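# Load tube rack into fume hood and close sash

## Task

Set the tube rack on the fume hood's work surface so that the whole rack lies past the orange tape line, standing upright, with each tube seated all the way down in a hole; close the sash completely. The rack and tubes must never touch the floor, the robot must not tip over or finish leaning, everything must stay in place without the robot holding it, and at the end the robot must release its grip and back away.

## Robot and tools

ROBOT. A Hello Robot Stretch 4, single arm: an omni-wheel base, a lift that slides up a mast, a telescoping arm reaching forward, a three-joint wrist (yaw, pitch, roll) and a two-finger gripper. Height is roughly 1.6 m; the base edge is no more than 0.23 m from the base origin. Cameras: head_camera, head_left_camera, head_right_camera, wrist_camera. Loose objects may occasionally get a brief shove from outside.

FRAMES. Base frame: origin on the floor below the base centre, x ahead, y to the left, z upward. hand_pose, reported in this frame, is a point between the open fingertips; with all wrist joints at 0 its axes line up with the base axes. Its printed value may be slightly off. The odometry frame is where the base frame was when the scene began.

execute_actions(actions, cameras). actions is a list holding one action or nothing (empty = just report state and images). An action may contain base, joints, or both, plus optional pace and contact_limits; or it holds only {"end_of_arm": "enable_torque"}, which re-powers wrist or gripper motors that shut off, holding them where they are. Motions in one action start together and may finish at different moments.
- base: exactly one relative move from the current spot: translate_m (metres, forward positive, -2 to 2), strafe_m (metres sideways, left positive, -2 to 2) or rotate_rad (radians, counter-clockwise seen from above positive, -3.2 to 3.2). Offsets count from the base position in the latest reported state.
- joints: absolute targets keyed by name, one value each: lift_m 0 to 1.2 (m); arm_m 0 to 0.55 (m extension); wrist_yaw_rad -1.134 to 4.276 (0 ahead, positive left, 3.14 stowed back, over 3.4 the arm may block it); wrist_pitch_rad -1.117 to 4.259 (0 level, 1.57 pointing down); wrist_roll_rad -1.117 to 4.259 (0 = fingers level, positive turns clockwise viewed from behind); gripper_m -0.038 to 0.141 (fingertip gap in m; negative means fingers squeeze each other). Done tolerances: ±0.004 for lift, arm, gripper; ±0.02 yaw and roll; ±0.05 pitch. Out-of-range joint values get clipped and flagged; bad keys or other invalid values reject the whole call.
- pace: "slow", "default", "fast" or "max" (base up to 0.1/0.3/0.4/0.6 m/s and 1/2/3/4 rad/s). With the lift above 0.2 m base speed is further capped, down to 0.3 m/s and 1 rad/s at full height.
- contact_limits: only {"arm_m": value}, 0 (gentlest) to 0.75 (firmest), default 0.5; how hard the arm may push before halting.
- cameras: list of names or "all"; omitted/null means all, [] means none.
Joints or base omitted from an action may keep driving toward an older target without that showing in the status. If a result reports a stop, any later execute_actions, wait or finished_scene calls in the same reply are skipped.

wait(seconds): 0 to 10 s, commands nothing, returns state and images. zoom_image(camera, region): region [x0, y0, x1, y1] in pixels from the top-left of that camera's latest full image, up to 504 by 504. finished_scene(scene): closes the given scene (1 or 2) after the last command has been held; irreversible; the result states success.

RESULTS. base_status and joint_status: "done" (for the base, wheels turned the commanded amount even if slipping); "off_target" (stopped short, may still push); "contact_stop_at_<key>" (hit something; part stops and may go slack, a slack lift can sag under load and a slack base may roll); "limit_stop_at_<name>" such as own_body or tilt; "time_out"; "torque_fault" (wrist/gripper motor overloaded and went limp until enable_torque). After these, the old target is dropped. on_its_own lists what this call did not command; "held at" there is a held target, not the actual position. lidar_m: 12 horizontal ranges in m, 30-degree sectors, first straight ahead then counter-clockwise (4th left, 7th rear, 10th right); "-" means nothing seen or closer than 0.25 m; sees from about 0.15 m up to robot height, may miss glass, clear plastic, thin legs. wrist_depth_mm: 7x7 grid of median depths, 100 to 2000 mm, top-left first, "-" for unknown; the robot's own body appears. base_odometry uses wheel turns only (slip counts as travel); heading -3.142 to 3.142, left positive. If turned_by_wheels and turned_by_imu differ by over ~0.1 rad, assume a collision or slip and correct heading by their difference. base_tilt in degrees (forward, right positive) has a fixed bias up to ~1.5. motor_effort: percent of max, positive toward higher joint values, peak in brackets (noisy); for wheel_0..2 positive turns the base right. An effort at rest outside its normal range suggests pushing or carrying.

GRIPPING. Command a gap smaller than the object to grasp; smaller squeezes harder and pulls the object toward the wrist by up to a third of the difference; opening pushes it back. Neither the gripper reading nor "done" confirms a grasp; a firm squeeze at commanded values of 0 or above shows in gripper_m effort. Fingertips pressing a surface below can jam: raise the lift.

CAUTIONS. To unfold the wrist at start, send lift_m 0.4 and wrist_yaw_rad 0 together. Tilting the gripper up (pitch below -0.2) while rolled (roll below -0.4 or above 4) risks self-collision stops. Above 6 degrees of lean the lift, arm and wheels go slack until it eases. Driving or turning with over 1 kg held and arm_m beyond 0.2, especially quickly, can tip the robot; so can sustained pushing or pulling, worse with a high gripper or firm contact limit. Pressing the gripper into things with base or arm moves, or holding over ~2 kg level, causes torque faults. Avoid dropping, slamming, hard hits and heavy pushes; keep the rack and tubes off the floor. Shorter robot motion is better, so don't add needless moves.

Each tool is called after "Request:" as name(argument=value, ...) on one line, values as JSON.

## Session

Request:
execute_actions(actions=[])

Scene clock: 0.00 s.
base_odometry: x=+0.000 y=+0.000 heading=+0.000 (m, m, rad; odometry frame)
turned_by_wheels: +0.000 (rad since the last result)
turned_by_imu: +0.000 (rad since the last result)
base_tilt: forward=+0.2 right=-0.3 (deg)
lidar_m: 1.52 1.49 2.54 1.17 1.17 1.29 1.37 1.33 1.49 2.23 2.29 1.92
base_status: not commanded
joint_positions: lift_m=+0.151 arm_m=+0.000 wrist_yaw_rad=+3.081 wrist_pitch_rad=+0.005 wrist_roll_rad=+0.018 gripper_m=+0.057
joint_status: not commanded
motor_effort: lift_m=+18 arm_m=+0 wrist_yaw_rad=+0 wrist_pitch_rad=-8 wrist_roll_rad=-1 gripper_m=-2 wheel_0=-1 wheel_1=-1 wheel_2=+0 (%)
hand_pose: x=-0.1118 y=+0.1047 z=+0.3275 quat_wxyz=(+0.030, -0.002, +0.009, +0.999) (m; base frame)
wrist_depth_mm: 140 143 1618 1756 - - 1708 / - 142 1618 1756 - 1537 1336 / 111 141 1618 1808 1983 - 1863 / 128 147 1618 1756 - - 1921 / 1255 1366 1576 1708 - - 1863 / 1281 1366 210 1576 1281 1661 1661 / 931 842 917 917 931 1060 1042
pictures: head_camera, head_left_camera, head_right_camera, wrist_camera
Images, in order (width x height): head_camera 420x560, head_left_camera 420x672, head_right_camera 420x672, wrist_camera 616x392.

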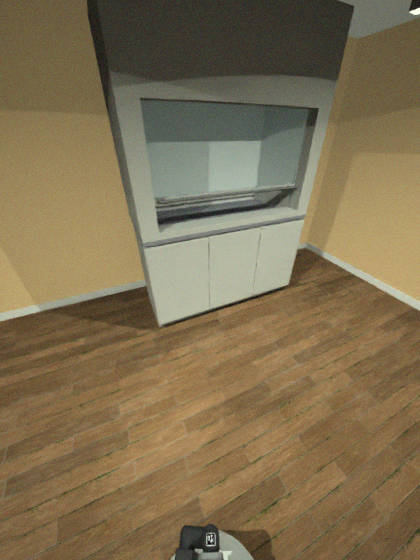

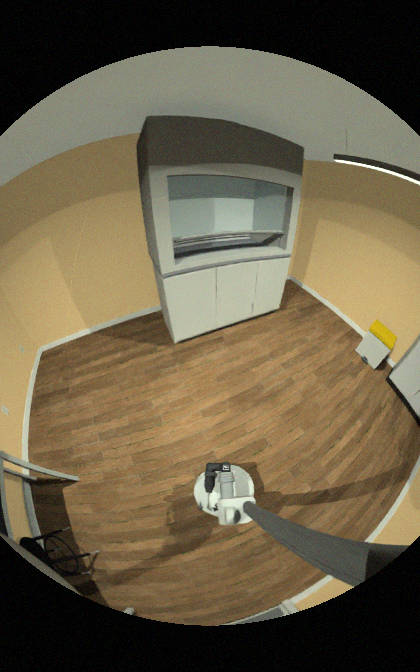

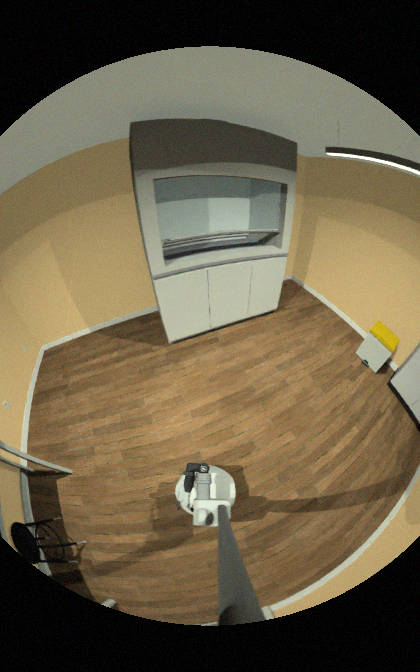

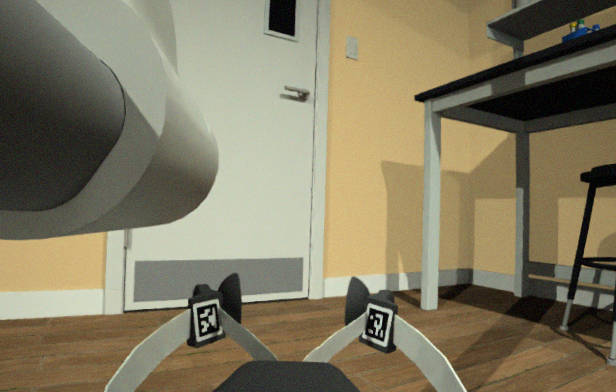

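Request:
execute_actions(actions=[{"base":{"rotate_rad":2.3},"joints":{"lift_m":0.9,"wrist_yaw_rad":0,"gripper_m":0.12}}])

Scene clock: 4.00 s.
base_odometry: x=+0.000 y=+0.000 heading=+2.299 (m, m, rad; odometry frame)
turned_by_wheels: +2.299 (rad since the last result)
turned_by_imu: +2.319 (rad since the last result)
base_tilt: forward=+0.2 right=-0.2 (deg)
lidar_m: 1.14 1.45 1.34 1.36 1.68 2.31 2.30 1.69 1.52 2.37 2.16 1.12
base_status: done
joint_positions: lift_m=+0.900 arm_m=+0.000 wrist_yaw_rad=+0.000 wrist_pitch_rad=+0.005 wrist_roll_rad=+0.018 gripper_m=+0.120
joint_status: all done
motor_effort: lift_m=+22(22) arm_m=+0(0) wrist_yaw_rad=+0(4) wrist_pitch_rad=-8(8) wrist_roll_rad=+0(0) gripper_m=+2(2) wheel_0=-3(4) wheel_1=-3(8) wheel_2=-2(7) (%)
hand_pose: x=+0.4595 y=-0.0873 z=+1.0763 quat_wxyz=(+1.000, +0.009, +0.003, +0.000) (m; base frame)
wrist_depth_mm: 1464 1921 - 1921 1618 1499 1537 / 1499 1921 1983 1921 1756 1618 1537 / 1537 1921 - 1808 1708 1576 1537 / 1464 1921 1983 1863 1756 1661 1464 / 1464 1808 1921 1808 1661 1576 1499 / 1499 215 1098 1060 220 917 904 / 1499 1255 1921 162 1661 1499 1430
pictures: head_camera, head_left_camera, head_right_camera, wrist_camera
Images, in order (width x height): head_camera 420x560, head_left_camera 420x672, head_right_camera 420x672, wrist_camera 616x392.

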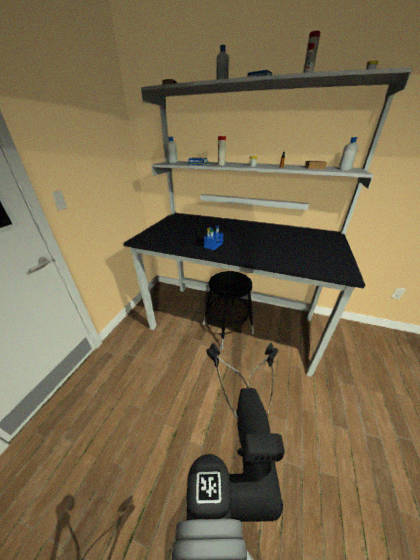

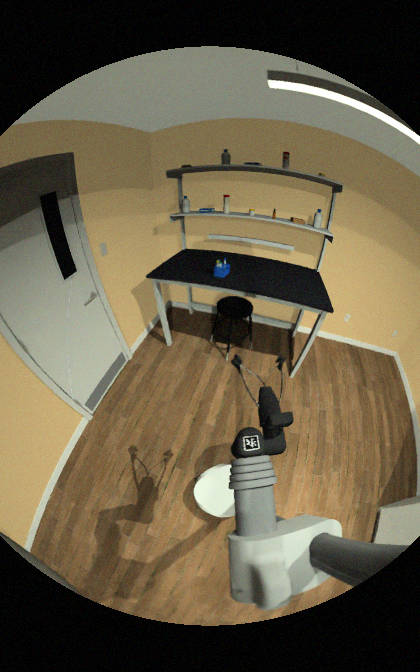

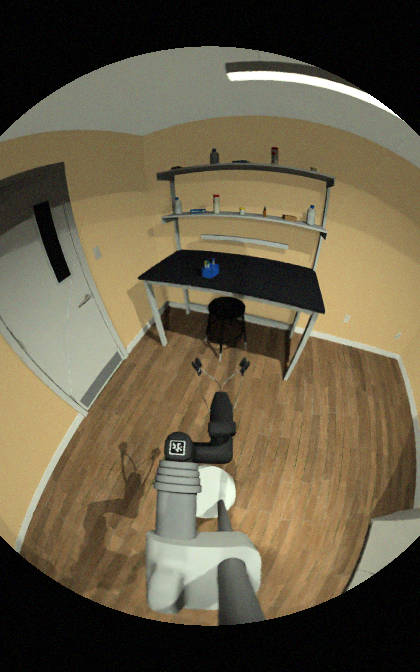

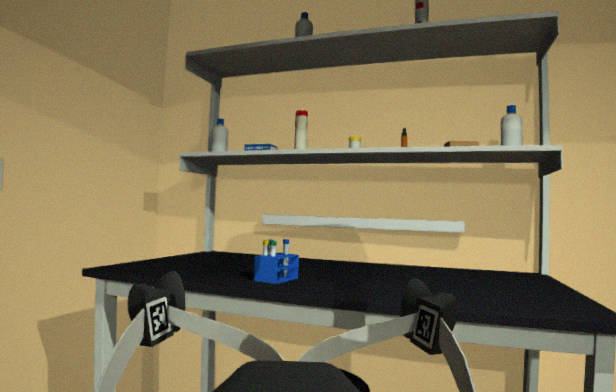

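Request:
execute_actions(actions=[{"base":{"rotate_rad":0.3},"joints":{"lift_m":1.0,"wrist_pitch_rad":0.3}}], cameras=["head_camera","wrist_camera"])

Request:
zoom_image(camera="head_camera", region=[150,180,350,320])

Scene clock: 5.80 s.
base_odometry: x=+0.000 y=+0.000 heading=+2.599 (m, m, rad; odometry frame)
turned_by_wheels: +0.300 (rad since the last result)
turned_by_imu: +0.302 (rad since the last result)
base_tilt: forward=+0.1 right=-0.3 (deg)
lidar_m: 1.29 1.37 1.33 1.49 2.26 2.28 1.95 1.49 1.51 2.50 1.16 1.16
base_status: done
joint_positions: lift_m=+1.000 arm_m=+0.000 wrist_yaw_rad=+0.000 wrist_pitch_rad=+0.302 wrist_roll_rad=+0.018 gripper_m=+0.120
joint_status: all done
motor_effort: lift_m=+22(26) arm_m=+0(0) wrist_yaw_rad=+0(1) wrist_pitch_rad=-7(7) wrist_roll_rad=-1(0) gripper_m=+0(2) wheel_0=-2(14) wheel_1=-2(8) wheel_2=-2(9) (%)
hand_pose: x=+0.4464 y=-0.0874 z=+1.0922 quat_wxyz=(+0.989, +0.009, +0.150, -0.001) (m; base frame)
wrist_depth_mm: 1118 1336 1618 1983 1756 1464 1366 / 1160 1366 1756 - 1808 1576 1430 / 1160 1397 1808 - 1863 1576 1430 / 1160 1397 1708 1336 1160 1281 1336 / 1205 1464 1808 - 1983 960 866 / 1255 214 1808 - 221 1336 1576 / 1281 1430 1708 161 1708 1661 1537
pictures: head_camera, wrist_camera
Images, in order (width x height): head_camera 420x560, wrist_camera 616x392.

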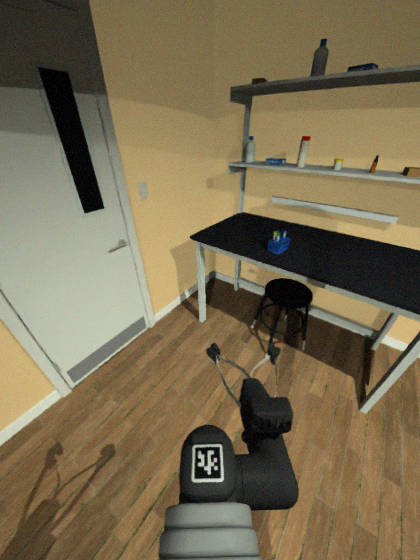

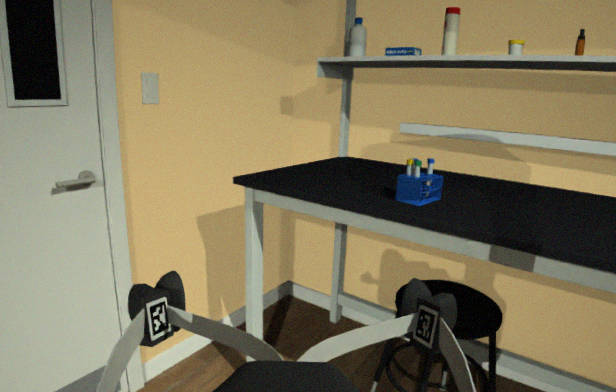

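Region (150, 180, 350, 320) of head_camera's 420x560 image, scaled by 2.520, with more detail than that image has; it fills the top 353 rows of this view, and the rest is white.

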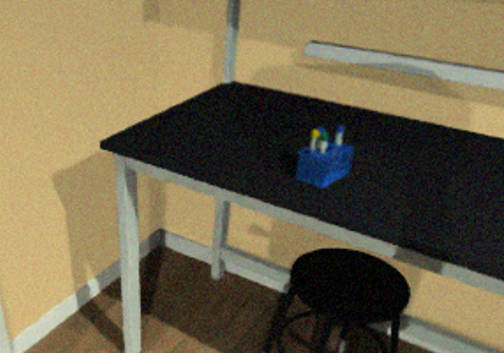

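Request:
execute_actions(actions=[{"base":{"rotate_rad":-0.65}}], cameras=["head_camera","wrist_camera"])

Scene clock: 7.53 s.
base_odometry: x=+0.000 y=+0.000 heading=+1.950 (m, m, rad; odometry frame)
turned_by_wheels: -0.649 (rad since the last result)
turned_by_imu: -0.655 (rad since the last result)
base_tilt: forward=+0.2 right=-0.3 (deg)
lidar_m: 1.13 1.23 1.39 1.32 1.41 1.92 2.27 2.18 1.57 1.50 2.43 1.21
base_status: done
joint_positions: lift_m=+1.000 arm_m=+0.000 wrist_yaw_rad=+0.000 wrist_pitch_rad=+0.302 wrist_roll_rad=+0.018 gripper_m=+0.120
joint_status: not commanded
motor_effort: lift_m=+22(22) arm_m=+0(0) wrist_yaw_rad=+2(0) wrist_pitch_rad=-6(6) wrist_roll_rad=+0(0) gripper_m=-1(0) wheel_0=+4(9) wheel_1=+4(8) wheel_2=+4(8) (%)
hand_pose: x=+0.4464 y=-0.0874 z=+1.0922 quat_wxyz=(+0.989, +0.009, +0.150, -0.001) (m; base frame)
wrist_depth_mm: 1397 1576 1618 1576 1661 1661 1661 / 1708 1661 1708 1708 1708 1808 1808 / 1708 1756 1708 1808 1808 1808 1863 / 1060 1098 1182 1205 1397 1921 1921 / 1808 1921 1921 - 1921 1921 1983 / 1921 213 1863 - 220 - - / 1756 1464 1708 162 1756 1863 1863
pictures: head_camera, wrist_camera
Images, in order (width x height): head_camera 420x560, wrist_camera 616x392.

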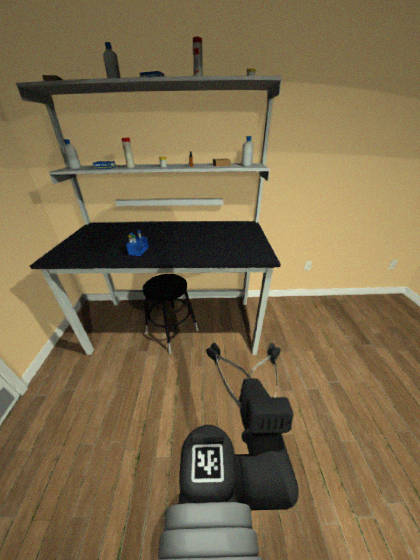

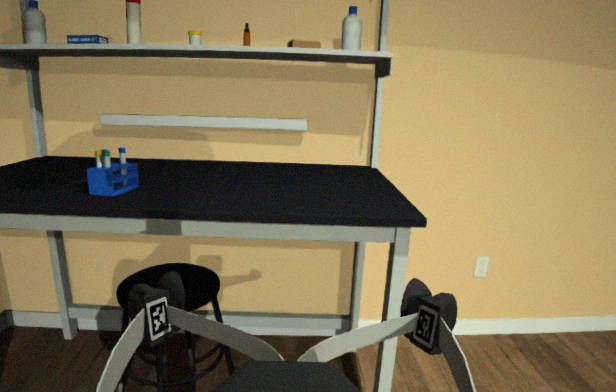

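Request:
execute_actions(actions=[{"base":{"strafe_m":0.55}}], cameras=[])

Request:
execute_actions(actions=[{"base":{"translate_m":0.45},"joints":{"lift_m":1.0,"wrist_pitch_rad":0.5}}], cameras=["head_camera","wrist_camera"])

Scene clock: 11.03 s.
base_odometry: x=-0.511 y=-0.203 heading=+1.950 (m, m, rad; odometry frame)
turned_by_wheels: +0.000 (rad since the last result)
turned_by_imu: -0.002 (rad since the last result)
base_tilt: forward=+0.2 right=-0.4 (deg)
lidar_m: 1.15 1.13 0.84 0.78 0.83 1.18 2.29 2.37 2.12 2.04 2.81 1.23
base_status: done
joint_positions: lift_m=+1.000 arm_m=+0.000 wrist_yaw_rad=+0.000 wrist_pitch_rad=+0.302 wrist_roll_rad=+0.018 gripper_m=+0.120
joint_status: not commanded
motor_effort: lift_m=+21(22) arm_m=+0(0) wrist_yaw_rad=+2(1) wrist_pitch_rad=-7(7) wrist_roll_rad=+0(0) gripper_m=+2(0) wheel_0=-1(11) wheel_1=+1(11) wheel_2=+0(2) (%)
hand_pose: x=+0.4464 y=-0.0874 z=+1.0922 quat_wxyz=(+0.989, +0.009, +0.150, -0.001) (m; base frame)
wrist_depth_mm: 1430 1618 1618 1618 1708 1708 1661 / 1464 1661 1661 1708 1756 1708 1808 / 1464 1708 1708 1756 1756 1808 1863 / 1430 1118 1160 1118 1229 1281 1863 / 1430 1921 1921 1863 1921 1863 1098 / 1537 213 1921 1397 221 - - / 1464 1708 1756 162 1756 1863 1808
pictures: none
No camera images: the call's "cameras" was empty. Leave "cameras" out to get every camera's image.

Scene clock: 14.03 s.
base_odometry: x=-0.678 y=+0.214 heading=+1.950 (m, m, rad; odometry frame)
turned_by_wheels: +0.000 (rad since the last result)
turned_by_imu: -0.002 (rad since the last result)
base_tilt: forward=+0.1 right=-0.2 (deg)
lidar_m: 0.72 0.76 0.81 0.79 0.83 1.18 2.74 2.83 2.14 2.28 1.02 0.75
base_status: done
joint_positions: lift_m=+1.000 arm_m=+0.000 wrist_yaw_rad=+0.000 wrist_pitch_rad=+0.502 wrist_roll_rad=+0.018 gripper_m=+0.120
joint_status: all done
motor_effort: lift_m=+21(22) arm_m=+0(0) wrist_yaw_rad=+1(1) wrist_pitch_rad=-6(6) wrist_roll_rad=+0(0) gripper_m=-1(1) wheel_0=+2(8) wheel_1=+2(8) wheel_2=+0(12) (%)
hand_pose: x=+0.4239 y=-0.0874 z=+1.0392 quat_wxyz=(+0.969, +0.009, +0.248, -0.002) (m; base frame)
wrist_depth_mm: 1182 1160 1182 1182 1255 1205 1229 / 1205 1255 1255 1255 1281 1308 1255 / 854 854 891 732 960 1008 1008 / 603 621 627 647 654 676 683 / 1336 1499 1537 1025 647 647 647 / 1537 214 1576 946 221 1708 1756 / 1366 1336 1366 162 1464 1464 1464
pictures: head_camera, wrist_camera
Images, in order (width x height): head_camera 420x560, wrist_camera 616x392.

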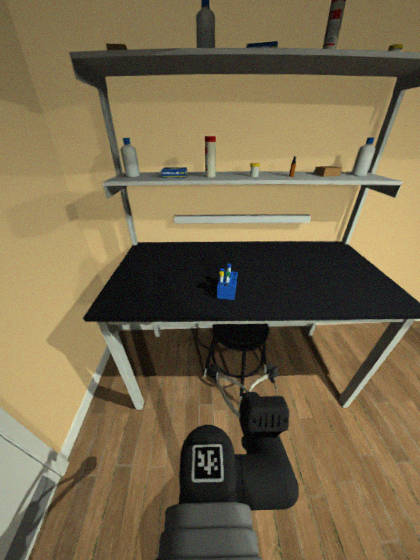

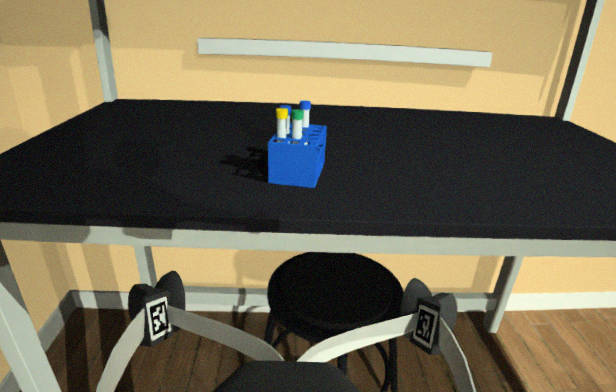

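Request:
zoom_image(camera="wrist_camera", region=[230,80,380,200])

Region (230, 80, 380, 200) of wrist_camera's 616x392 image, scaled by 3.360; it fills the top 403 rows of this view, and the rest is white.

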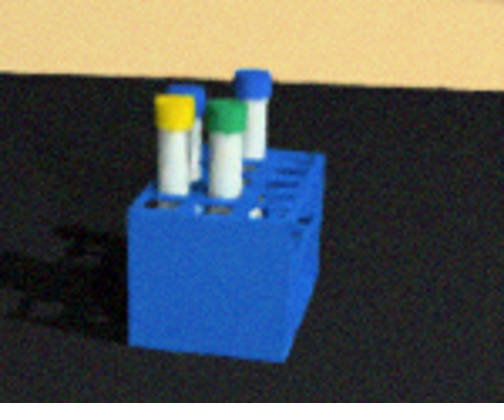

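Request:
execute_actions(actions=[{"joints":{"lift_m":1.05,"arm_m":0.35,"wrist_pitch_rad":0.7}}], cameras=["wrist_camera"])

Request:
zoom_image(camera="wrist_camera", region=[200,60,440,250])

Scene clock: 16.77 s.
base_odometry: x=-0.678 y=+0.214 heading=+1.950 (m, m, rad; odometry frame)
turned_by_wheels: +0.000 (rad since the last result)
turned_by_imu: -0.001 (rad since the last result)
base_tilt: forward=+0.1 right=-0.3 (deg)
lidar_m: 0.71 0.77 0.84 0.78 0.84 1.18 2.75 2.84 2.14 2.29 1.00 0.76
base_status: not commanded
joint_positions: lift_m=+1.050 arm_m=+0.349 wrist_yaw_rad=+0.000 wrist_pitch_rad=+0.702 wrist_roll_rad=+0.018 gripper_m=+0.120
joint_status: all done
motor_effort: lift_m=+22(24) arm_m=+7(8) wrist_yaw_rad=+1(1) wrist_pitch_rad=-6(5) wrist_roll_rad=+0(0) gripper_m=+0(1) wheel_0=+2(2) wheel_1=+2(2) wheel_2=-1(0) (%)
hand_pose: x=+0.7400 y=-0.0874 z=+1.0417 quat_wxyz=(+0.939, +0.008, +0.344, -0.003) (m; base frame)
wrist_depth_mm: 854 904 891 904 891 904 904 / 788 798 831 820 866 878 931 / 615 609 627 609 654 668 676 / 492 500 504 389 525 530 535 / 410 418 424 375 439 442 445 / 355 214 366 373 221 379 382 / 317 310 319 161 329 332 334
pictures: wrist_camera
Images, in order (width x height): wrist_camera 616x392.

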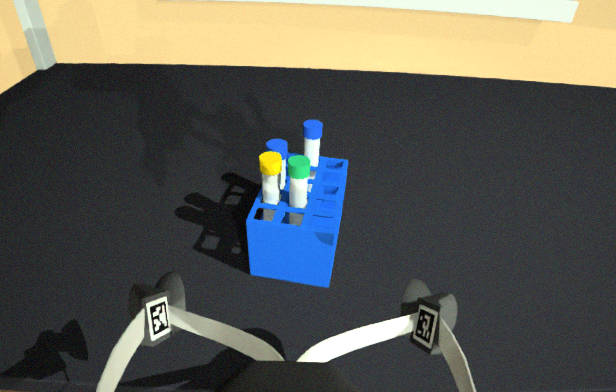

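Region (200, 60, 440, 250) of wrist_camera's 616x392 image, scaled by 2.100; it fills the top 399 rows of this view, and the rest is white.

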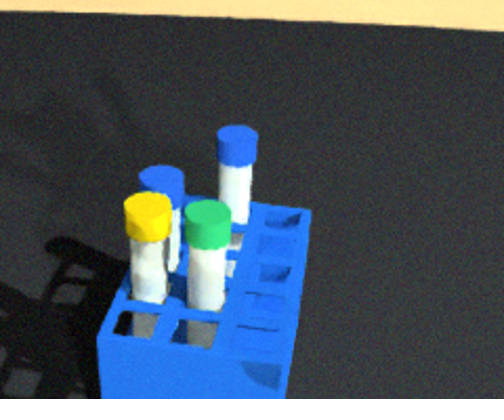

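Request:
execute_actions(actions=[{"joints":{"arm_m":0.2,"wrist_pitch_rad":0.15}}], cameras=[])

Request:
execute_actions(actions=[{"joints":{"lift_m":0.80}}], cameras=["wrist_camera","head_camera"])

Scene clock: 18.77 s.
base_odometry: x=-0.678 y=+0.214 heading=+1.950 (m, m, rad; odometry frame)
turned_by_wheels: +0.000 (rad since the last result)
turned_by_imu: -0.001 (rad since the last result)
base_tilt: forward=+0.2 right=-0.4 (deg)
lidar_m: 0.70 0.79 0.80 0.79 0.83 1.22 2.76 2.82 2.14 2.24 1.03 0.73
base_status: not commanded
joint_positions: lift_m=+1.050 arm_m=+0.201 wrist_yaw_rad=+0.000 wrist_pitch_rad=+0.153 wrist_roll_rad=+0.018 gripper_m=+0.120
joint_status: all done
motor_effort: lift_m=+22(22) arm_m=-7(6) wrist_yaw_rad=+0(0) wrist_pitch_rad=-9(13) wrist_roll_rad=+0(0) gripper_m=+0(0) wheel_0=+2(2) wheel_1=+2(2) wheel_2=+0(0) (%)
hand_pose: x=+0.6573 y=-0.0874 z=+1.1840 quat_wxyz=(+0.997, +0.009, +0.076, -0.001) (m; base frame)
wrist_depth_mm: 1025 1042 1060 1042 1060 1118 1118 / 1025 891 1078 1118 1098 1118 1118 / 1042 1098 1060 1098 1118 1118 1138 / 1098 1118 1138 1118 1118 1138 1138 / 1098 1118 1118 1160 1160 1182 1182 / 831 214 878 904 220 904 917 / 627 597 621 162 654 661 707
pictures: none
No camera images: the call's "cameras" was empty. Leave "cameras" out to get every camera's image.

Scene clock: 20.87 s.
base_odometry: x=-0.678 y=+0.214 heading=+1.950 (m, m, rad; odometry frame)
turned_by_wheels: +0.000 (rad since the last result)
turned_by_imu: -0.001 (rad since the last result)
base_tilt: forward=+0.2 right=-0.3 (deg)
lidar_m: 0.70 0.76 0.83 0.78 0.82 1.19 2.74 2.85 2.13 2.28 1.03 0.74
base_status: not commanded
joint_positions: lift_m=+0.800 arm_m=+0.201 wrist_yaw_rad=+0.000 wrist_pitch_rad=+0.153 wrist_roll_rad=+0.018 gripper_m=+0.120
joint_status: all done
motor_effort: lift_m=+14(18) arm_m=-7(7) wrist_yaw_rad=+1(0) wrist_pitch_rad=-9(9) wrist_roll_rad=+0(0) gripper_m=+0(0) wheel_0=+2(2) wheel_1=+2(2) wheel_2=+0(0) (%)
hand_pose: x=+0.6573 y=-0.0874 z=+0.9347 quat_wxyz=(+0.997, +0.009, +0.076, -0.001) (m; base frame)
wrist_depth_mm: 1008 1025 1060 1025 991 991 931 / 1060 1060 1078 1098 1078 1098 1138 / 1060 1078 1098 1042 1118 1118 1138 / 798 866 917 430 1078 1138 1138 / 375 392 410 421 433 445 459 / 353 214 312 317 221 322 327 / 1138 1042 768 162 768 368 1060
pictures: head_camera, wrist_camera
Images, in order (width x height): head_camera 420x560, wrist_camera 616x392.

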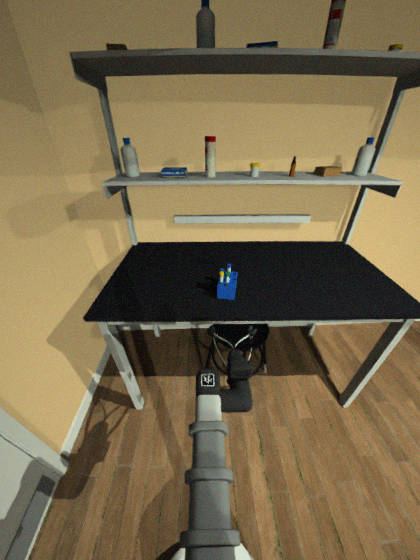

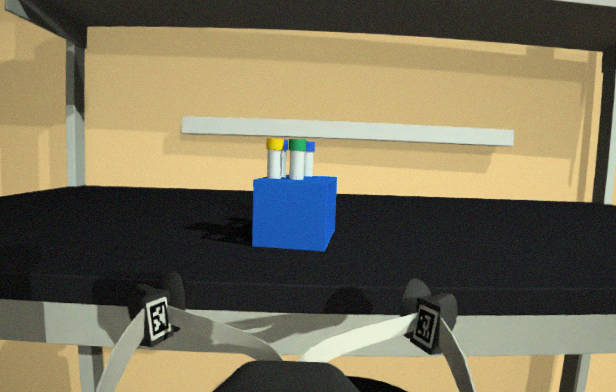

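Request:
execute_actions(actions=[{"joints":{"lift_m":0.825}}], cameras=[])

Request:
execute_actions(actions=[{"joints":{"arm_m":0.44},"pace":"slow"}], cameras=["wrist_camera","head_camera"])

Scene clock: 22.17 s.
base_odometry: x=-0.678 y=+0.214 heading=+1.950 (m, m, rad; odometry frame)
turned_by_wheels: +0.000 (rad since the last result)
turned_by_imu: +0.000 (rad since the last result)
base_tilt: forward=+0.2 right=-0.2 (deg)
lidar_m: 0.70 0.77 0.82 0.79 0.85 1.21 2.76 2.84 2.13 2.28 1.02 0.73
base_status: not commanded
joint_positions: lift_m=+0.825 arm_m=+0.201 wrist_yaw_rad=+0.000 wrist_pitch_rad=+0.153 wrist_roll_rad=+0.018 gripper_m=+0.120
joint_status: all done
motor_effort: lift_m=+22(25) arm_m=-7(7) wrist_yaw_rad=+1(2) wrist_pitch_rad=-9(9) wrist_roll_rad=+0(0) gripper_m=+0(1) wheel_0=+2(2) wheel_1=+2(2) wheel_2=+0(0) (%)
hand_pose: x=+0.6573 y=-0.0874 z=+0.9590 quat_wxyz=(+0.997, +0.009, +0.076, -0.001) (m; base frame)
wrist_depth_mm: 904 991 960 917 931 917 854 / 1060 1060 1060 1098 1098 1118 1118 / 1060 1078 1078 1098 1118 1098 1138 / 1025 1078 1098 484 1138 1182 1160 / 462 480 496 427 535 554 554 / 322 214 317 327 220 336 338 / 359 357 359 162 366 366 368
pictures: none
No camera images: the call's "cameras" was empty. Leave "cameras" out to get every camera's image.

Scene clock: 25.83 s.
base_odometry: x=-0.678 y=+0.214 heading=+1.950 (m, m, rad; odometry frame)
turned_by_wheels: +0.000 (rad since the last result)
turned_by_imu: -0.001 (rad since the last result)
base_tilt: forward=+0.3 right=-0.3 (deg)
lidar_m: 0.71 0.75 0.80 0.80 0.84 1.15 2.75 2.86 2.14 2.27 1.01 0.74
base_status: not commanded
joint_positions: lift_m=+0.825 arm_m=+0.439 wrist_yaw_rad=+0.000 wrist_pitch_rad=+0.152 wrist_roll_rad=+0.018 gripper_m=+0.120
joint_status: all done
motor_effort: lift_m=+23(22) arm_m=+7(8) wrist_yaw_rad=+1(2) wrist_pitch_rad=-8(9) wrist_roll_rad=+0(0) gripper_m=+0(1) wheel_0=+2(1) wheel_1=+2(2) wheel_2=+0(0) (%)
hand_pose: x=+0.8948 y=-0.0874 z=+0.9591 quat_wxyz=(+0.997, +0.009, +0.076, -0.001) (m; base frame)
wrist_depth_mm: 788 831 820 831 842 866 866 / 831 831 842 854 854 854 878 / 831 842 842 866 866 891 878 / 831 854 854 286 891 904 904 / 459 480 222 216 525 544 554 / 298 214 193 187 206 334 334 / 226 217 199 162 226 239 253
pictures: head_camera, wrist_camera
Images, in order (width x height): head_camera 420x560, wrist_camera 616x392.

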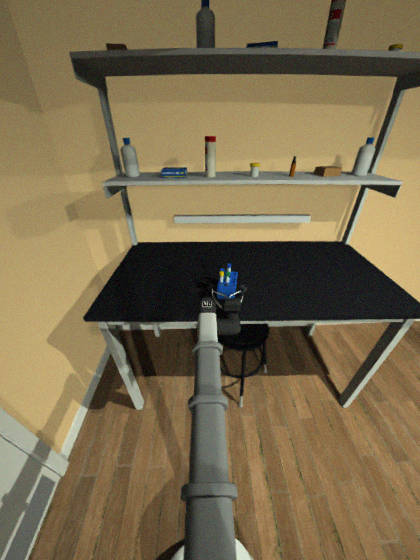

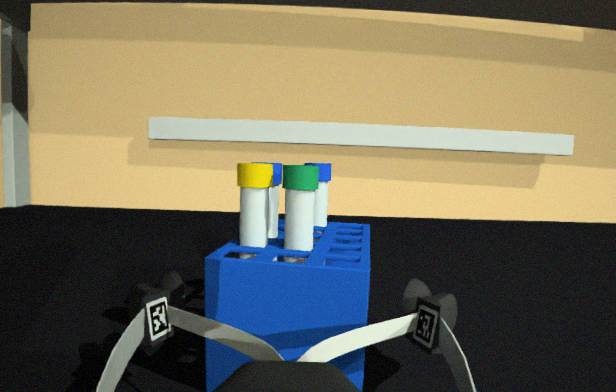

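Request:
execute_actions(actions=[{"joints":{"arm_m":0.47},"pace":"slow"}], cameras=[])

Request:
execute_actions(actions=[{"joints":{"gripper_m":0.02}}], cameras=[])

Request:
execute_actions(actions=[{"joints":{"lift_m":0.9},"pace":"slow"}], cameras=["wrist_camera","head_camera"])

Scene clock: 27.47 s.
base_odometry: x=-0.678 y=+0.214 heading=+1.950 (m, m, rad; odometry frame)
turned_by_wheels: +0.000 (rad since the last result)
turned_by_imu: +0.000 (rad since the last result)
base_tilt: forward=+0.1 right=-0.3 (deg)
lidar_m: 0.72 0.75 0.82 0.79 0.83 1.20 2.78 2.85 2.14 2.23 1.05 0.76
base_status: not commanded
joint_positions: lift_m=+0.825 arm_m=+0.469 wrist_yaw_rad=+0.000 wrist_pitch_rad=+0.152 wrist_roll_rad=+0.018 gripper_m=+0.120
joint_status: all done
motor_effort: lift_m=+22(22) arm_m=+7(6) wrist_yaw_rad=+0(1) wrist_pitch_rad=-9(9) wrist_roll_rad=-1(1) gripper_m=+0(0) wheel_0=+2(2) wheel_1=+2(2) wheel_2=+0(0) (%)
hand_pose: x=+0.9247 y=-0.0874 z=+0.9591 quat_wxyz=(+0.997, +0.009, +0.076, -0.001) (m; base frame)
wrist_depth_mm: 778 788 809 798 809 831 842 / 798 809 798 809 831 820 842 / 809 809 778 831 842 831 854 / 809 820 750 236 842 854 878 / 459 477 211 206 530 549 559 / 298 214 180 175 198 332 336 / 226 216 182 161 227 239 254
pictures: none
No camera images: the call's "cameras" was empty. Leave "cameras" out to get every camera's image.

Scene clock: 29.33 s.
base_odometry: x=-0.678 y=+0.214 heading=+1.950 (m, m, rad; odometry frame)
turned_by_wheels: +0.000 (rad since the last result)
turned_by_imu: +0.000 (rad since the last result)
base_tilt: forward=+0.3 right=-0.2 (deg)
lidar_m: 0.72 0.76 0.80 0.76 0.85 1.21 2.77 2.85 2.14 2.26 1.02 0.74
base_status: not commanded
joint_positions: lift_m=+0.825 arm_m=+0.469 wrist_yaw_rad=+0.000 wrist_pitch_rad=+0.153 wrist_roll_rad=+0.018 gripper_m=+0.021
joint_status: all done
motor_effort: lift_m=+22(23) arm_m=+7(8) wrist_yaw_rad=+0(0) wrist_pitch_rad=-11(10) wrist_roll_rad=+0(0) gripper_m=-30(31) wheel_0=+2(1) wheel_1=+2(2) wheel_2=+0(0) (%)
hand_pose: x=+0.9247 y=-0.0874 z=+0.9589 quat_wxyz=(+0.997, +0.009, +0.076, -0.001) (m; base frame)
wrist_depth_mm: 788 788 778 809 809 820 842 / 788 788 809 820 831 842 831 / 798 809 750 768 842 842 854 / 809 820 732 759 854 854 878 / 452 473 200 196 473 539 554 / 298 285 167 165 183 332 336 / 211 211 168 167 176 195 252
pictures: none
No camera images: the call's "cameras" was empty. Leave "cameras" out to get every camera's image.

Scene clock: 30.83 s.
base_odometry: x=-0.678 y=+0.214 heading=+1.950 (m, m, rad; odometry frame)
turned_by_wheels: +0.000 (rad since the last result)
turned_by_imu: +0.000 (rad since the last result)
base_tilt: forward=+0.1 right=-0.2 (deg)
lidar_m: 0.70 0.76 0.80 0.80 0.82 1.19 2.76 2.85 2.14 2.26 1.01 0.74
base_status: not commanded
joint_positions: lift_m=+0.900 arm_m=+0.469 wrist_yaw_rad=+0.000 wrist_pitch_rad=+0.153 wrist_roll_rad=+0.018 gripper_m=+0.021
joint_status: all done
motor_effort: lift_m=+23(25) arm_m=+8(7) wrist_yaw_rad=+0(2) wrist_pitch_rad=-10(10) wrist_roll_rad=+0(0) gripper_m=-31(31) wheel_0=+2(2) wheel_1=+2(2) wheel_2=+0(0) (%)
hand_pose: x=+0.9247 y=-0.0874 z=+1.0338 quat_wxyz=(+0.997, +0.009, +0.076, -0.001) (m; base frame)
wrist_depth_mm: 750 768 732 715 699 699 683 / 788 809 820 820 831 831 842 / 788 809 820 831 842 854 854 / 809 842 768 270 854 866 878 / 732 759 200 195 759 878 866 / 473 449 167 165 183 525 530 / 334 336 168 167 176 260 384
pictures: head_camera, wrist_camera
Images, in order (width x height): head_camera 420x560, wrist_camera 616x392.

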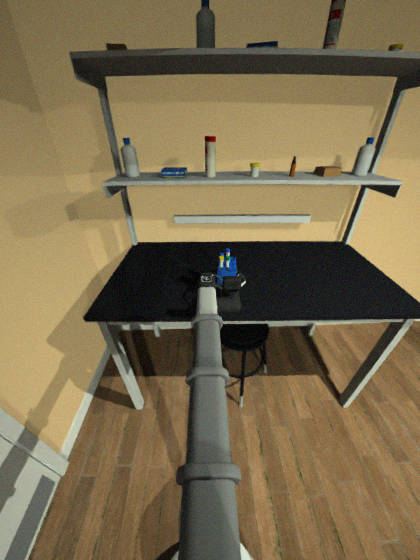

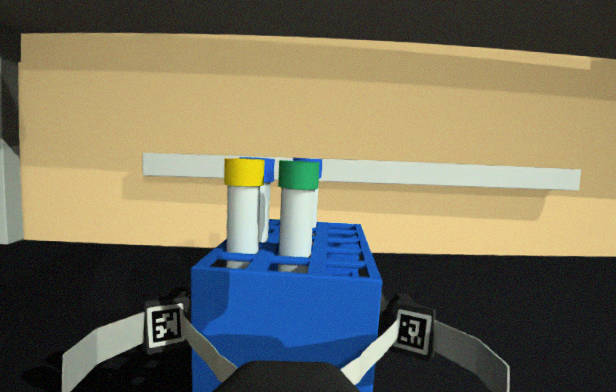

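Request:
execute_actions(actions=[{"base":{"translate_m":-0.3},"joints":{"arm_m":0.0,"lift_m":0.95},"pace":"slow"}], cameras=[])

Request:
execute_actions(actions=[{"base":{"rotate_rad":-1.57},"pace":"slow"}])

Scene clock: 37.03 s.
base_odometry: x=-0.567 y=-0.064 heading=+1.950 (m, m, rad; odometry frame)
turned_by_wheels: +0.000 (rad since the last result)
turned_by_imu: +0.000 (rad since the last result)
base_tilt: forward=+0.2 right=-0.3 (deg)
lidar_m: 0.42 1.06 0.83 0.79 0.85 1.17 2.46 2.54 2.15 2.07 2.63 1.04
base_status: done
joint_positions: lift_m=+0.950 arm_m=+0.001 wrist_yaw_rad=+0.000 wrist_pitch_rad=+0.153 wrist_roll_rad=+0.018 gripper_m=+0.021
joint_status: all done
motor_effort: lift_m=+23(27) arm_m=-7(10) wrist_yaw_rad=+1(1) wrist_pitch_rad=-11(11) wrist_roll_rad=+0(0) gripper_m=-32(31) wheel_0=-3(10) wheel_1=-5(8) wheel_2=+4(9) (%)
hand_pose: x=+0.4573 y=-0.0874 z=+1.0838 quat_wxyz=(+0.997, +0.009, +0.077, -0.001) (m; base frame)
wrist_depth_mm: 1464 1499 1576 1576 1618 1576 1618 / 1499 1537 1576 1464 1537 1576 1661 / 1430 1537 1576 1618 1661 1661 1661 / 1464 1537 1464 1537 1661 1661 1708 / 1042 946 200 195 946 1078 1098 / 1308 878 167 165 183 1576 1756 / 878 1618 170 167 176 878 1756
pictures: none
No camera images: the call's "cameras" was empty. Leave "cameras" out to get every camera's image.

Scene clock: 39.90 s.
base_odometry: x=-0.567 y=-0.064 heading=+0.381 (m, m, rad; odometry frame)
turned_by_wheels: -1.569 (rad since the last result)
turned_by_imu: -1.584 (rad since the last result)
base_tilt: forward=+0.1 right=-0.3 (deg)
lidar_m: 0.40 2.61 1.06 1.02 1.05 0.86 0.79 0.83 1.17 2.43 2.51 2.16
base_status: done
joint_positions: lift_m=+0.950 arm_m=+0.001 wrist_yaw_rad=+0.000 wrist_pitch_rad=+0.153 wrist_roll_rad=+0.018 gripper_m=+0.021
joint_status: not commanded
motor_effort: lift_m=+23(23) arm_m=-7(7) wrist_yaw_rad=+1(2) wrist_pitch_rad=-12(11) wrist_roll_rad=+0(0) gripper_m=-31(31) wheel_0=+5(9) wheel_1=+5(11) wheel_2=+6(7) (%)
hand_pose: x=+0.4573 y=-0.0874 z=+1.0838 quat_wxyz=(+0.997, +0.009, +0.077, -0.001) (m; base frame)
wrist_depth_mm: - - - - 1808 1863 1921 / - - - - - - - / - - - - - - - / - - - 1921 - - - / - - 198 196 1983 1921 - / - - 167 165 184 - - / 1921 1921 169 167 176 - -
pictures: head_camera, head_left_camera, head_right_camera, wrist_camera
Images, in order (width x height): head_camera 420x560, head_left_camera 420x672, head_right_camera 420x672, wrist_camera 616x392.

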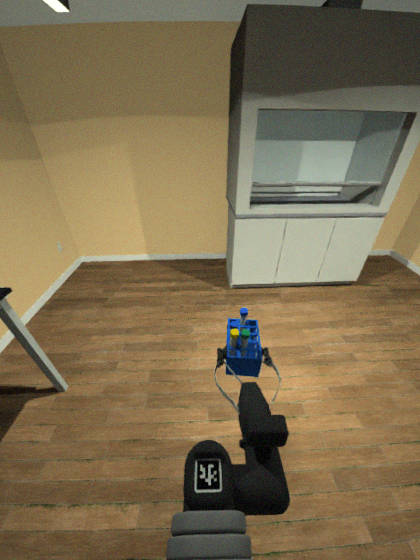

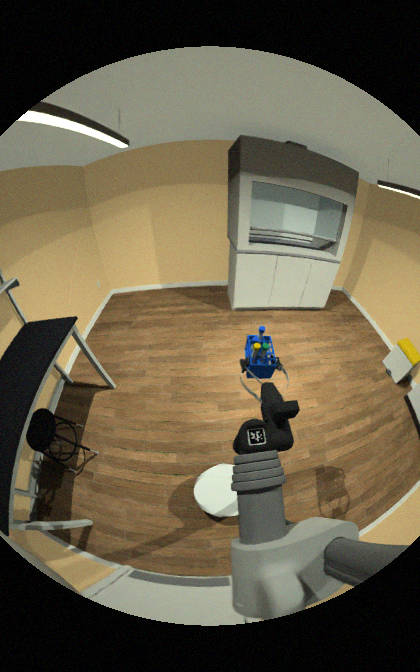

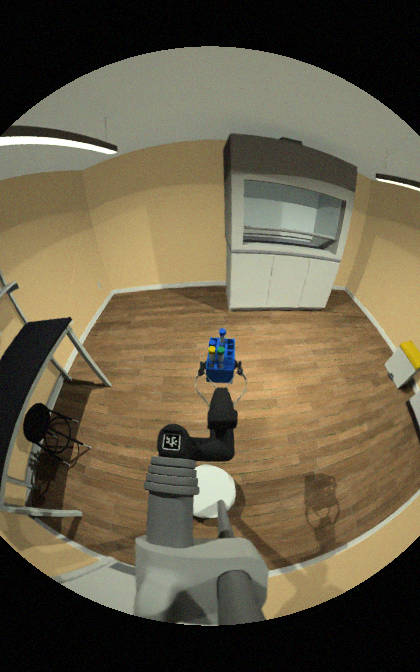

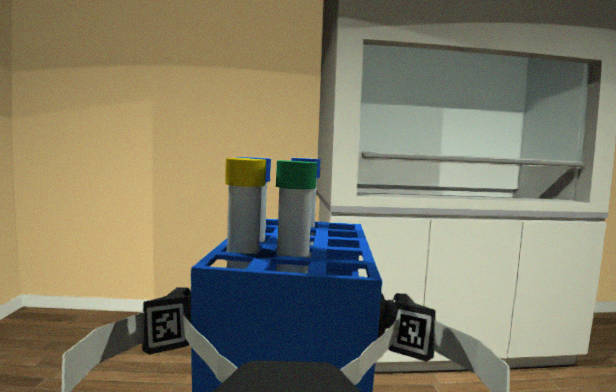

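Request:
zoom_image(camera="head_camera", region=[200,295,290,385])

Request:
execute_actions(actions=[{"base":{"strafe_m":-0.75}}], cameras=[])

Request:
execute_actions(actions=[{"base":{"translate_m":1.0}}])

Region (200, 295, 290, 385) of head_camera's 420x560 image, scaled by 5.600, with more detail than that image has.

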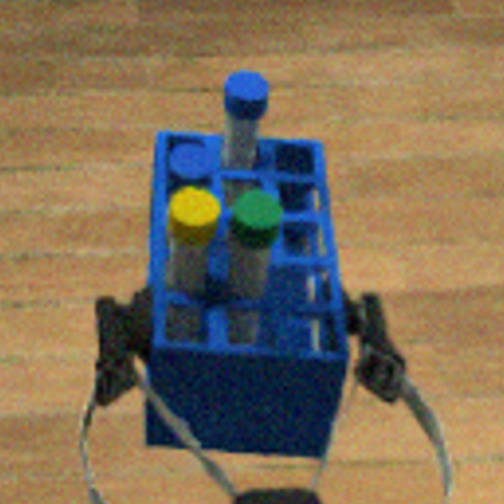

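Scene clock: 44.03 s.
base_odometry: x=-0.288 y=-0.760 heading=+0.381 (m, m, rad; odometry frame)
turned_by_wheels: +0.000 (rad since the last result)
turned_by_imu: +0.001 (rad since the last result)
base_tilt: forward=+0.2 right=-0.2 (deg)
lidar_m: 0.41 3.03 1.86 1.77 1.14 0.85 0.81 0.82 1.13 1.67 1.78 2.16
base_status: done
joint_positions: lift_m=+0.950 arm_m=+0.001 wrist_yaw_rad=+0.000 wrist_pitch_rad=+0.153 wrist_roll_rad=+0.018 gripper_m=+0.021
joint_status: not commanded
motor_effort: lift_m=+23(23) arm_m=-7(7) wrist_yaw_rad=+1(0) wrist_pitch_rad=-11(10) wrist_roll_rad=+0(0) gripper_m=-30(33) wheel_0=+3(12) wheel_1=-1(13) wheel_2=+0(4) (%)
hand_pose: x=+0.4573 y=-0.0874 z=+1.0838 quat_wxyz=(+0.997, +0.009, +0.077, -0.001) (m; base frame)
wrist_depth_mm: - - 1863 1863 1863 1921 - / - - - - - - - / - - 1983 - - - - / - - 1863 1863 1983 - - / - - 198 196 1983 - - / - - 167 165 183 - - / 1921 1983 169 167 176 - -
pictures: none
No camera images: the call's "cameras" was empty. Leave "cameras" out to get every camera's image.

Scene clock: 48.83 s.
base_odometry: x=+0.640 y=-0.388 heading=+0.382 (m, m, rad; odometry frame)
turned_by_wheels: +0.000 (rad since the last result)
turned_by_imu: -0.005 (rad since the last result)
base_tilt: forward=+0.1 right=-0.3 (deg)
lidar_m: 0.41 1.11 2.67 1.76 1.87 1.92 1.79 1.85 1.82 1.64 2.19 1.11
base_status: done
joint_positions: lift_m=+0.950 arm_m=+0.001 wrist_yaw_rad=+0.000 wrist_pitch_rad=+0.153 wrist_roll_rad=+0.018 gripper_m=+0.021
joint_status: not commanded
motor_effort: lift_m=+22(23) arm_m=-7(7) wrist_yaw_rad=+1(0) wrist_pitch_rad=-11(11) wrist_roll_rad=+0(0) gripper_m=-31(32) wheel_0=+4(10) wheel_1=+2(10) wheel_2=-2(13) (%)
hand_pose: x=+0.4573 y=-0.0874 z=+1.0839 quat_wxyz=(+0.997, +0.009, +0.077, -0.001) (m; base frame)
wrist_depth_mm: 809 1008 1464 1464 1537 1499 1160 / 820 1042 1499 1499 1499 1537 1160 / 842 931 1499 1537 1537 1537 1118 / 842 1025 1430 1499 1576 1576 1138 / 866 866 199 196 904 931 946 / 878 854 167 165 183 931 946 / 878 904 170 167 176 554 960
pictures: head_camera, head_left_camera, head_right_camera, wrist_camera
Images, in order (width x height): head_camera 420x560, head_left_camera 420x672, head_right_camera 420x672, wrist_camera 616x392.

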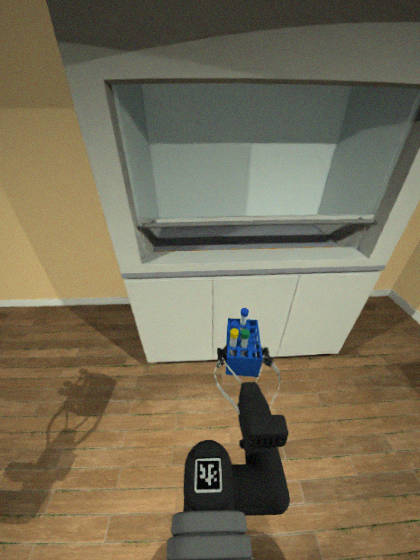

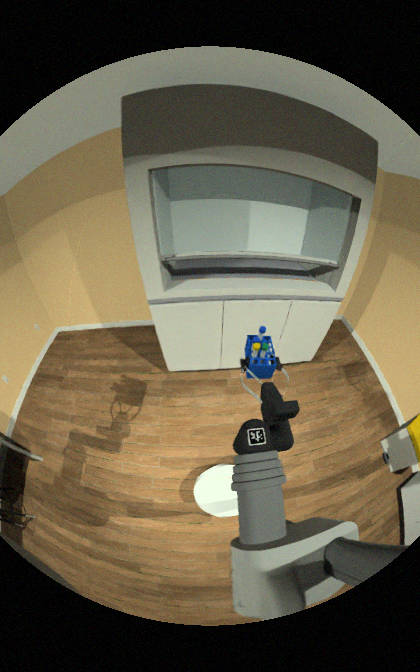

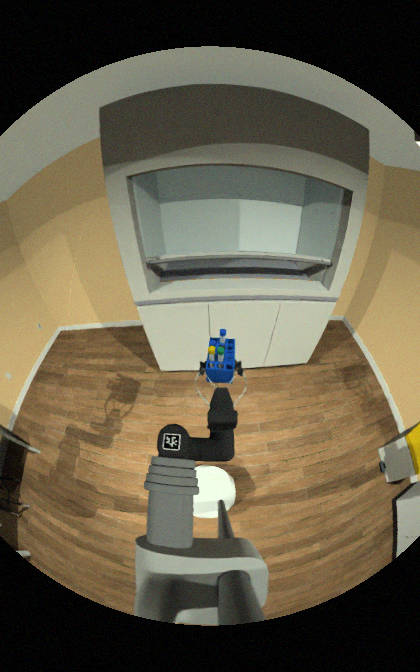

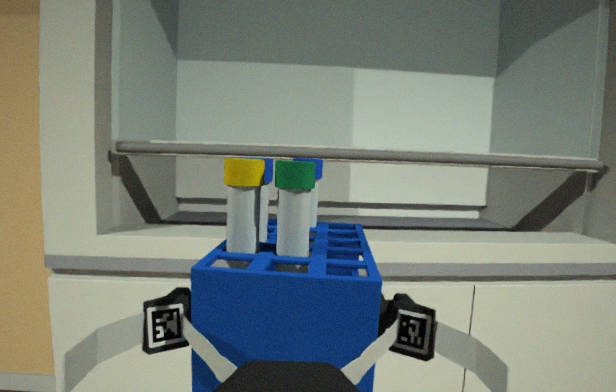

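Request:
execute_actions(actions=[{"base":{"translate_m":0.4},"joints":{"lift_m":0.97,"wrist_pitch_rad":0.1}}], cameras=["head_camera","wrist_camera"])

Scene clock: 52.13 s.
base_odometry: x=+1.011 y=-0.239 heading=+0.382 (m, m, rad; odometry frame)
turned_by_wheels: +0.000 (rad since the last result)
turned_by_imu: -0.002 (rad since the last result)
base_tilt: forward=+0.2 right=-0.3 (deg)
lidar_m: 0.42 0.70 2.11 1.84 1.85 2.33 2.18 2.29 1.72 1.72 0.98 0.71
base_status: done
joint_positions: lift_m=+0.970 arm_m=+0.001 wrist_yaw_rad=+0.000 wrist_pitch_rad=+0.104 wrist_roll_rad=+0.018 gripper_m=+0.021
joint_status: all done
motor_effort: lift_m=+23(22) arm_m=-7(7) wrist_yaw_rad=+1(2) wrist_pitch_rad=-13(18) wrist_roll_rad=+0(0) gripper_m=-31(32) wheel_0=+3(10) wheel_1=+4(9) wheel_2=-2(11) (%)
hand_pose: x=+0.4591 y=-0.0874 z=+1.1180 quat_wxyz=(+0.999, +0.009, +0.052, +0.000) (m; base frame)
wrist_depth_mm: 676 1042 1060 1098 1138 1138 1138 / 676 1060 1078 1118 1138 1138 1160 / 668 1060 1078 1118 1118 1138 1160 / 609 842 496 224 1138 1160 585 / 683 991 197 195 1160 1205 1118 / 574 544 167 165 183 640 654 / 455 459 169 167 176 327 500
pictures: head_camera, wrist_camera
Images, in order (width x height): head_camera 420x560, wrist_camera 616x392.

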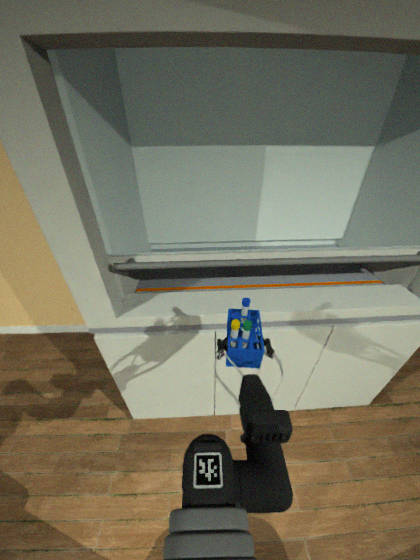

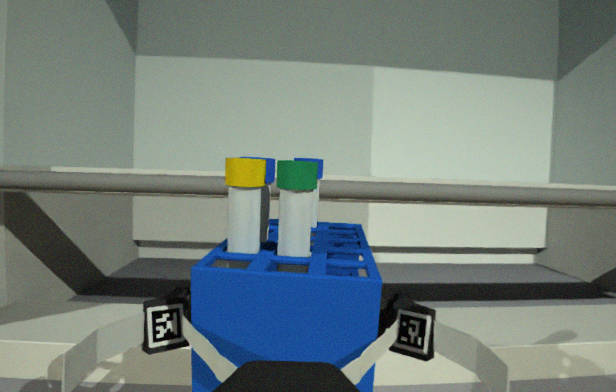

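Request:
execute_actions(actions=[{"joints":{"lift_m":0.90,"arm_m":0.17},"pace":"slow"}], cameras=["head_camera","wrist_camera"])

Scene clock: 55.57 s.
base_odometry: x=+1.011 y=-0.239 heading=+0.382 (m, m, rad; odometry frame)
turned_by_wheels: +0.000 (rad since the last result)
turned_by_imu: -0.001 (rad since the last result)
base_tilt: forward=+0.2 right=-0.3 (deg)
lidar_m: 0.56 0.68 2.12 1.83 1.85 2.30 2.20 2.28 1.72 1.69 0.98 0.68
base_status: not commanded
joint_positions: lift_m=+0.900 arm_m=+0.169 wrist_yaw_rad=+0.000 wrist_pitch_rad=+0.104 wrist_roll_rad=+0.018 gripper_m=+0.021
joint_status: all done
motor_effort: lift_m=+14(22) arm_m=+7(10) wrist_yaw_rad=+3(1) wrist_pitch_rad=-12(13) wrist_roll_rad=+0(0) gripper_m=-31(32) wheel_0=+2(2) wheel_1=+4(4) wheel_2=-2(2) (%)
hand_pose: x=+0.6266 y=-0.0874 z=+1.0487 quat_wxyz=(+0.999, +0.009, +0.052, +0.000) (m; base frame)
wrist_depth_mm: 676 891 931 917 960 960 976 / 615 891 931 917 946 960 991 / 609 904 387 342 389 394 377 / 683 917 931 223 976 976 991 / 676 878 198 195 891 991 1008 / 392 364 168 165 183 436 436 / 290 293 169 167 176 238 319
pictures: head_camera, wrist_camera
Images, in order (width x height): head_camera 420x560, wrist_camera 616x392.

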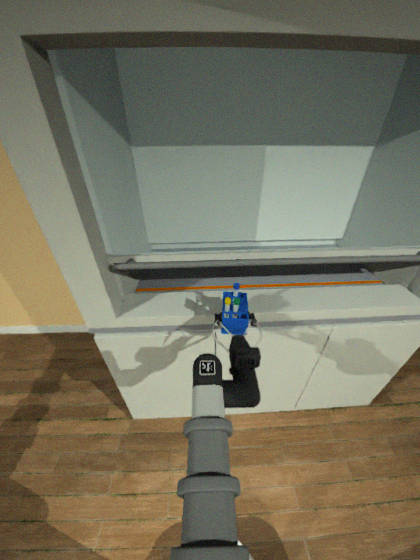

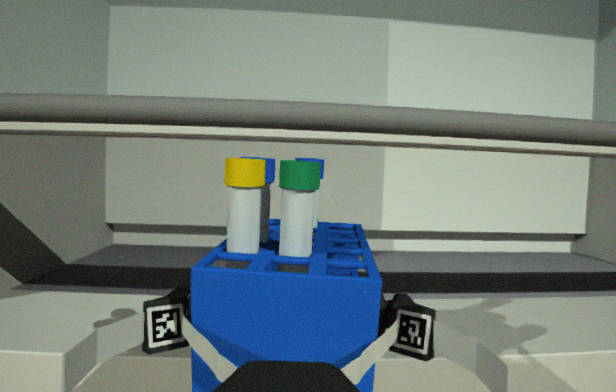

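Request:
execute_actions(actions=[{"joints":{"lift_m":0.905,"arm_m":0.30},"pace":"slow","contact_limits":{"arm_m":0.2}}], cameras=["head_camera","wrist_camera"])

Scene clock: 58.40 s.
base_odometry: x=+1.011 y=-0.239 heading=+0.382 (m, m, rad; odometry frame)
turned_by_wheels: +0.000 (rad since the last result)
turned_by_imu: -0.001 (rad since the last result)
base_tilt: forward=+0.3 right=-0.3 (deg)
lidar_m: 0.66 0.66 2.12 1.83 1.85 2.31 2.22 2.26 1.72 1.71 0.98 0.70
base_status: not commanded
joint_positions: lift_m=+0.905 arm_m=+0.299 wrist_yaw_rad=+0.000 wrist_pitch_rad=+0.104 wrist_roll_rad=+0.018 gripper_m=+0.021
joint_status: all done
motor_effort: lift_m=+23(22) arm_m=+7(9) wrist_yaw_rad=+1(0) wrist_pitch_rad=-12(12) wrist_roll_rad=+0(0) gripper_m=-31(31) wheel_0=+2(3) wheel_1=+4(4) wheel_2=-2(2) (%)
contact_limits: arm_m 0.2
hand_pose: x=+0.7566 y=-0.0874 z=+1.0530 quat_wxyz=(+0.999, +0.009, +0.052, +0.000) (m; base frame)
wrist_depth_mm: 691 788 788 798 809 842 831 / 193 196 199 201 206 208 854 / 668 788 798 255 820 265 266 / 691 798 809 223 820 854 854 / 683 809 198 195 842 854 866 / 525 492 168 165 183 591 591 / 271 272 169 167 176 228 319
pictures: head_camera, wrist_camera
Images, in order (width x height): head_camera 420x560, wrist_camera 616x392.

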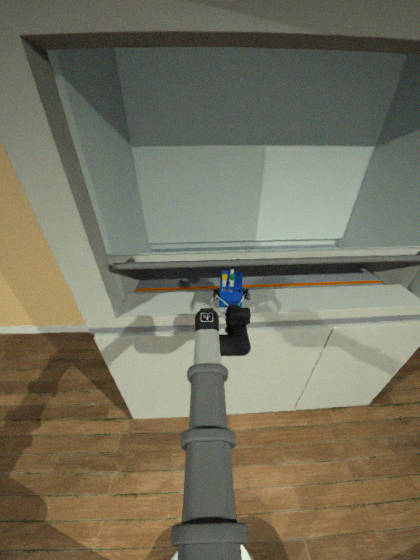

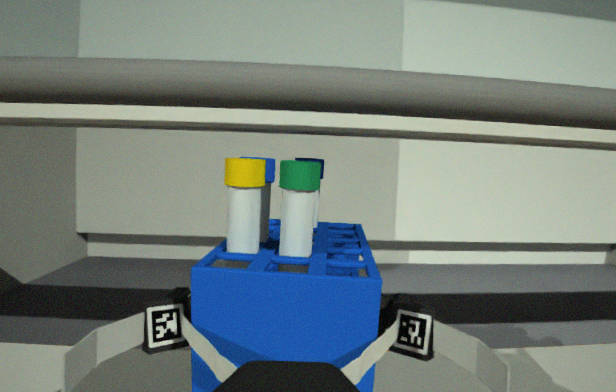

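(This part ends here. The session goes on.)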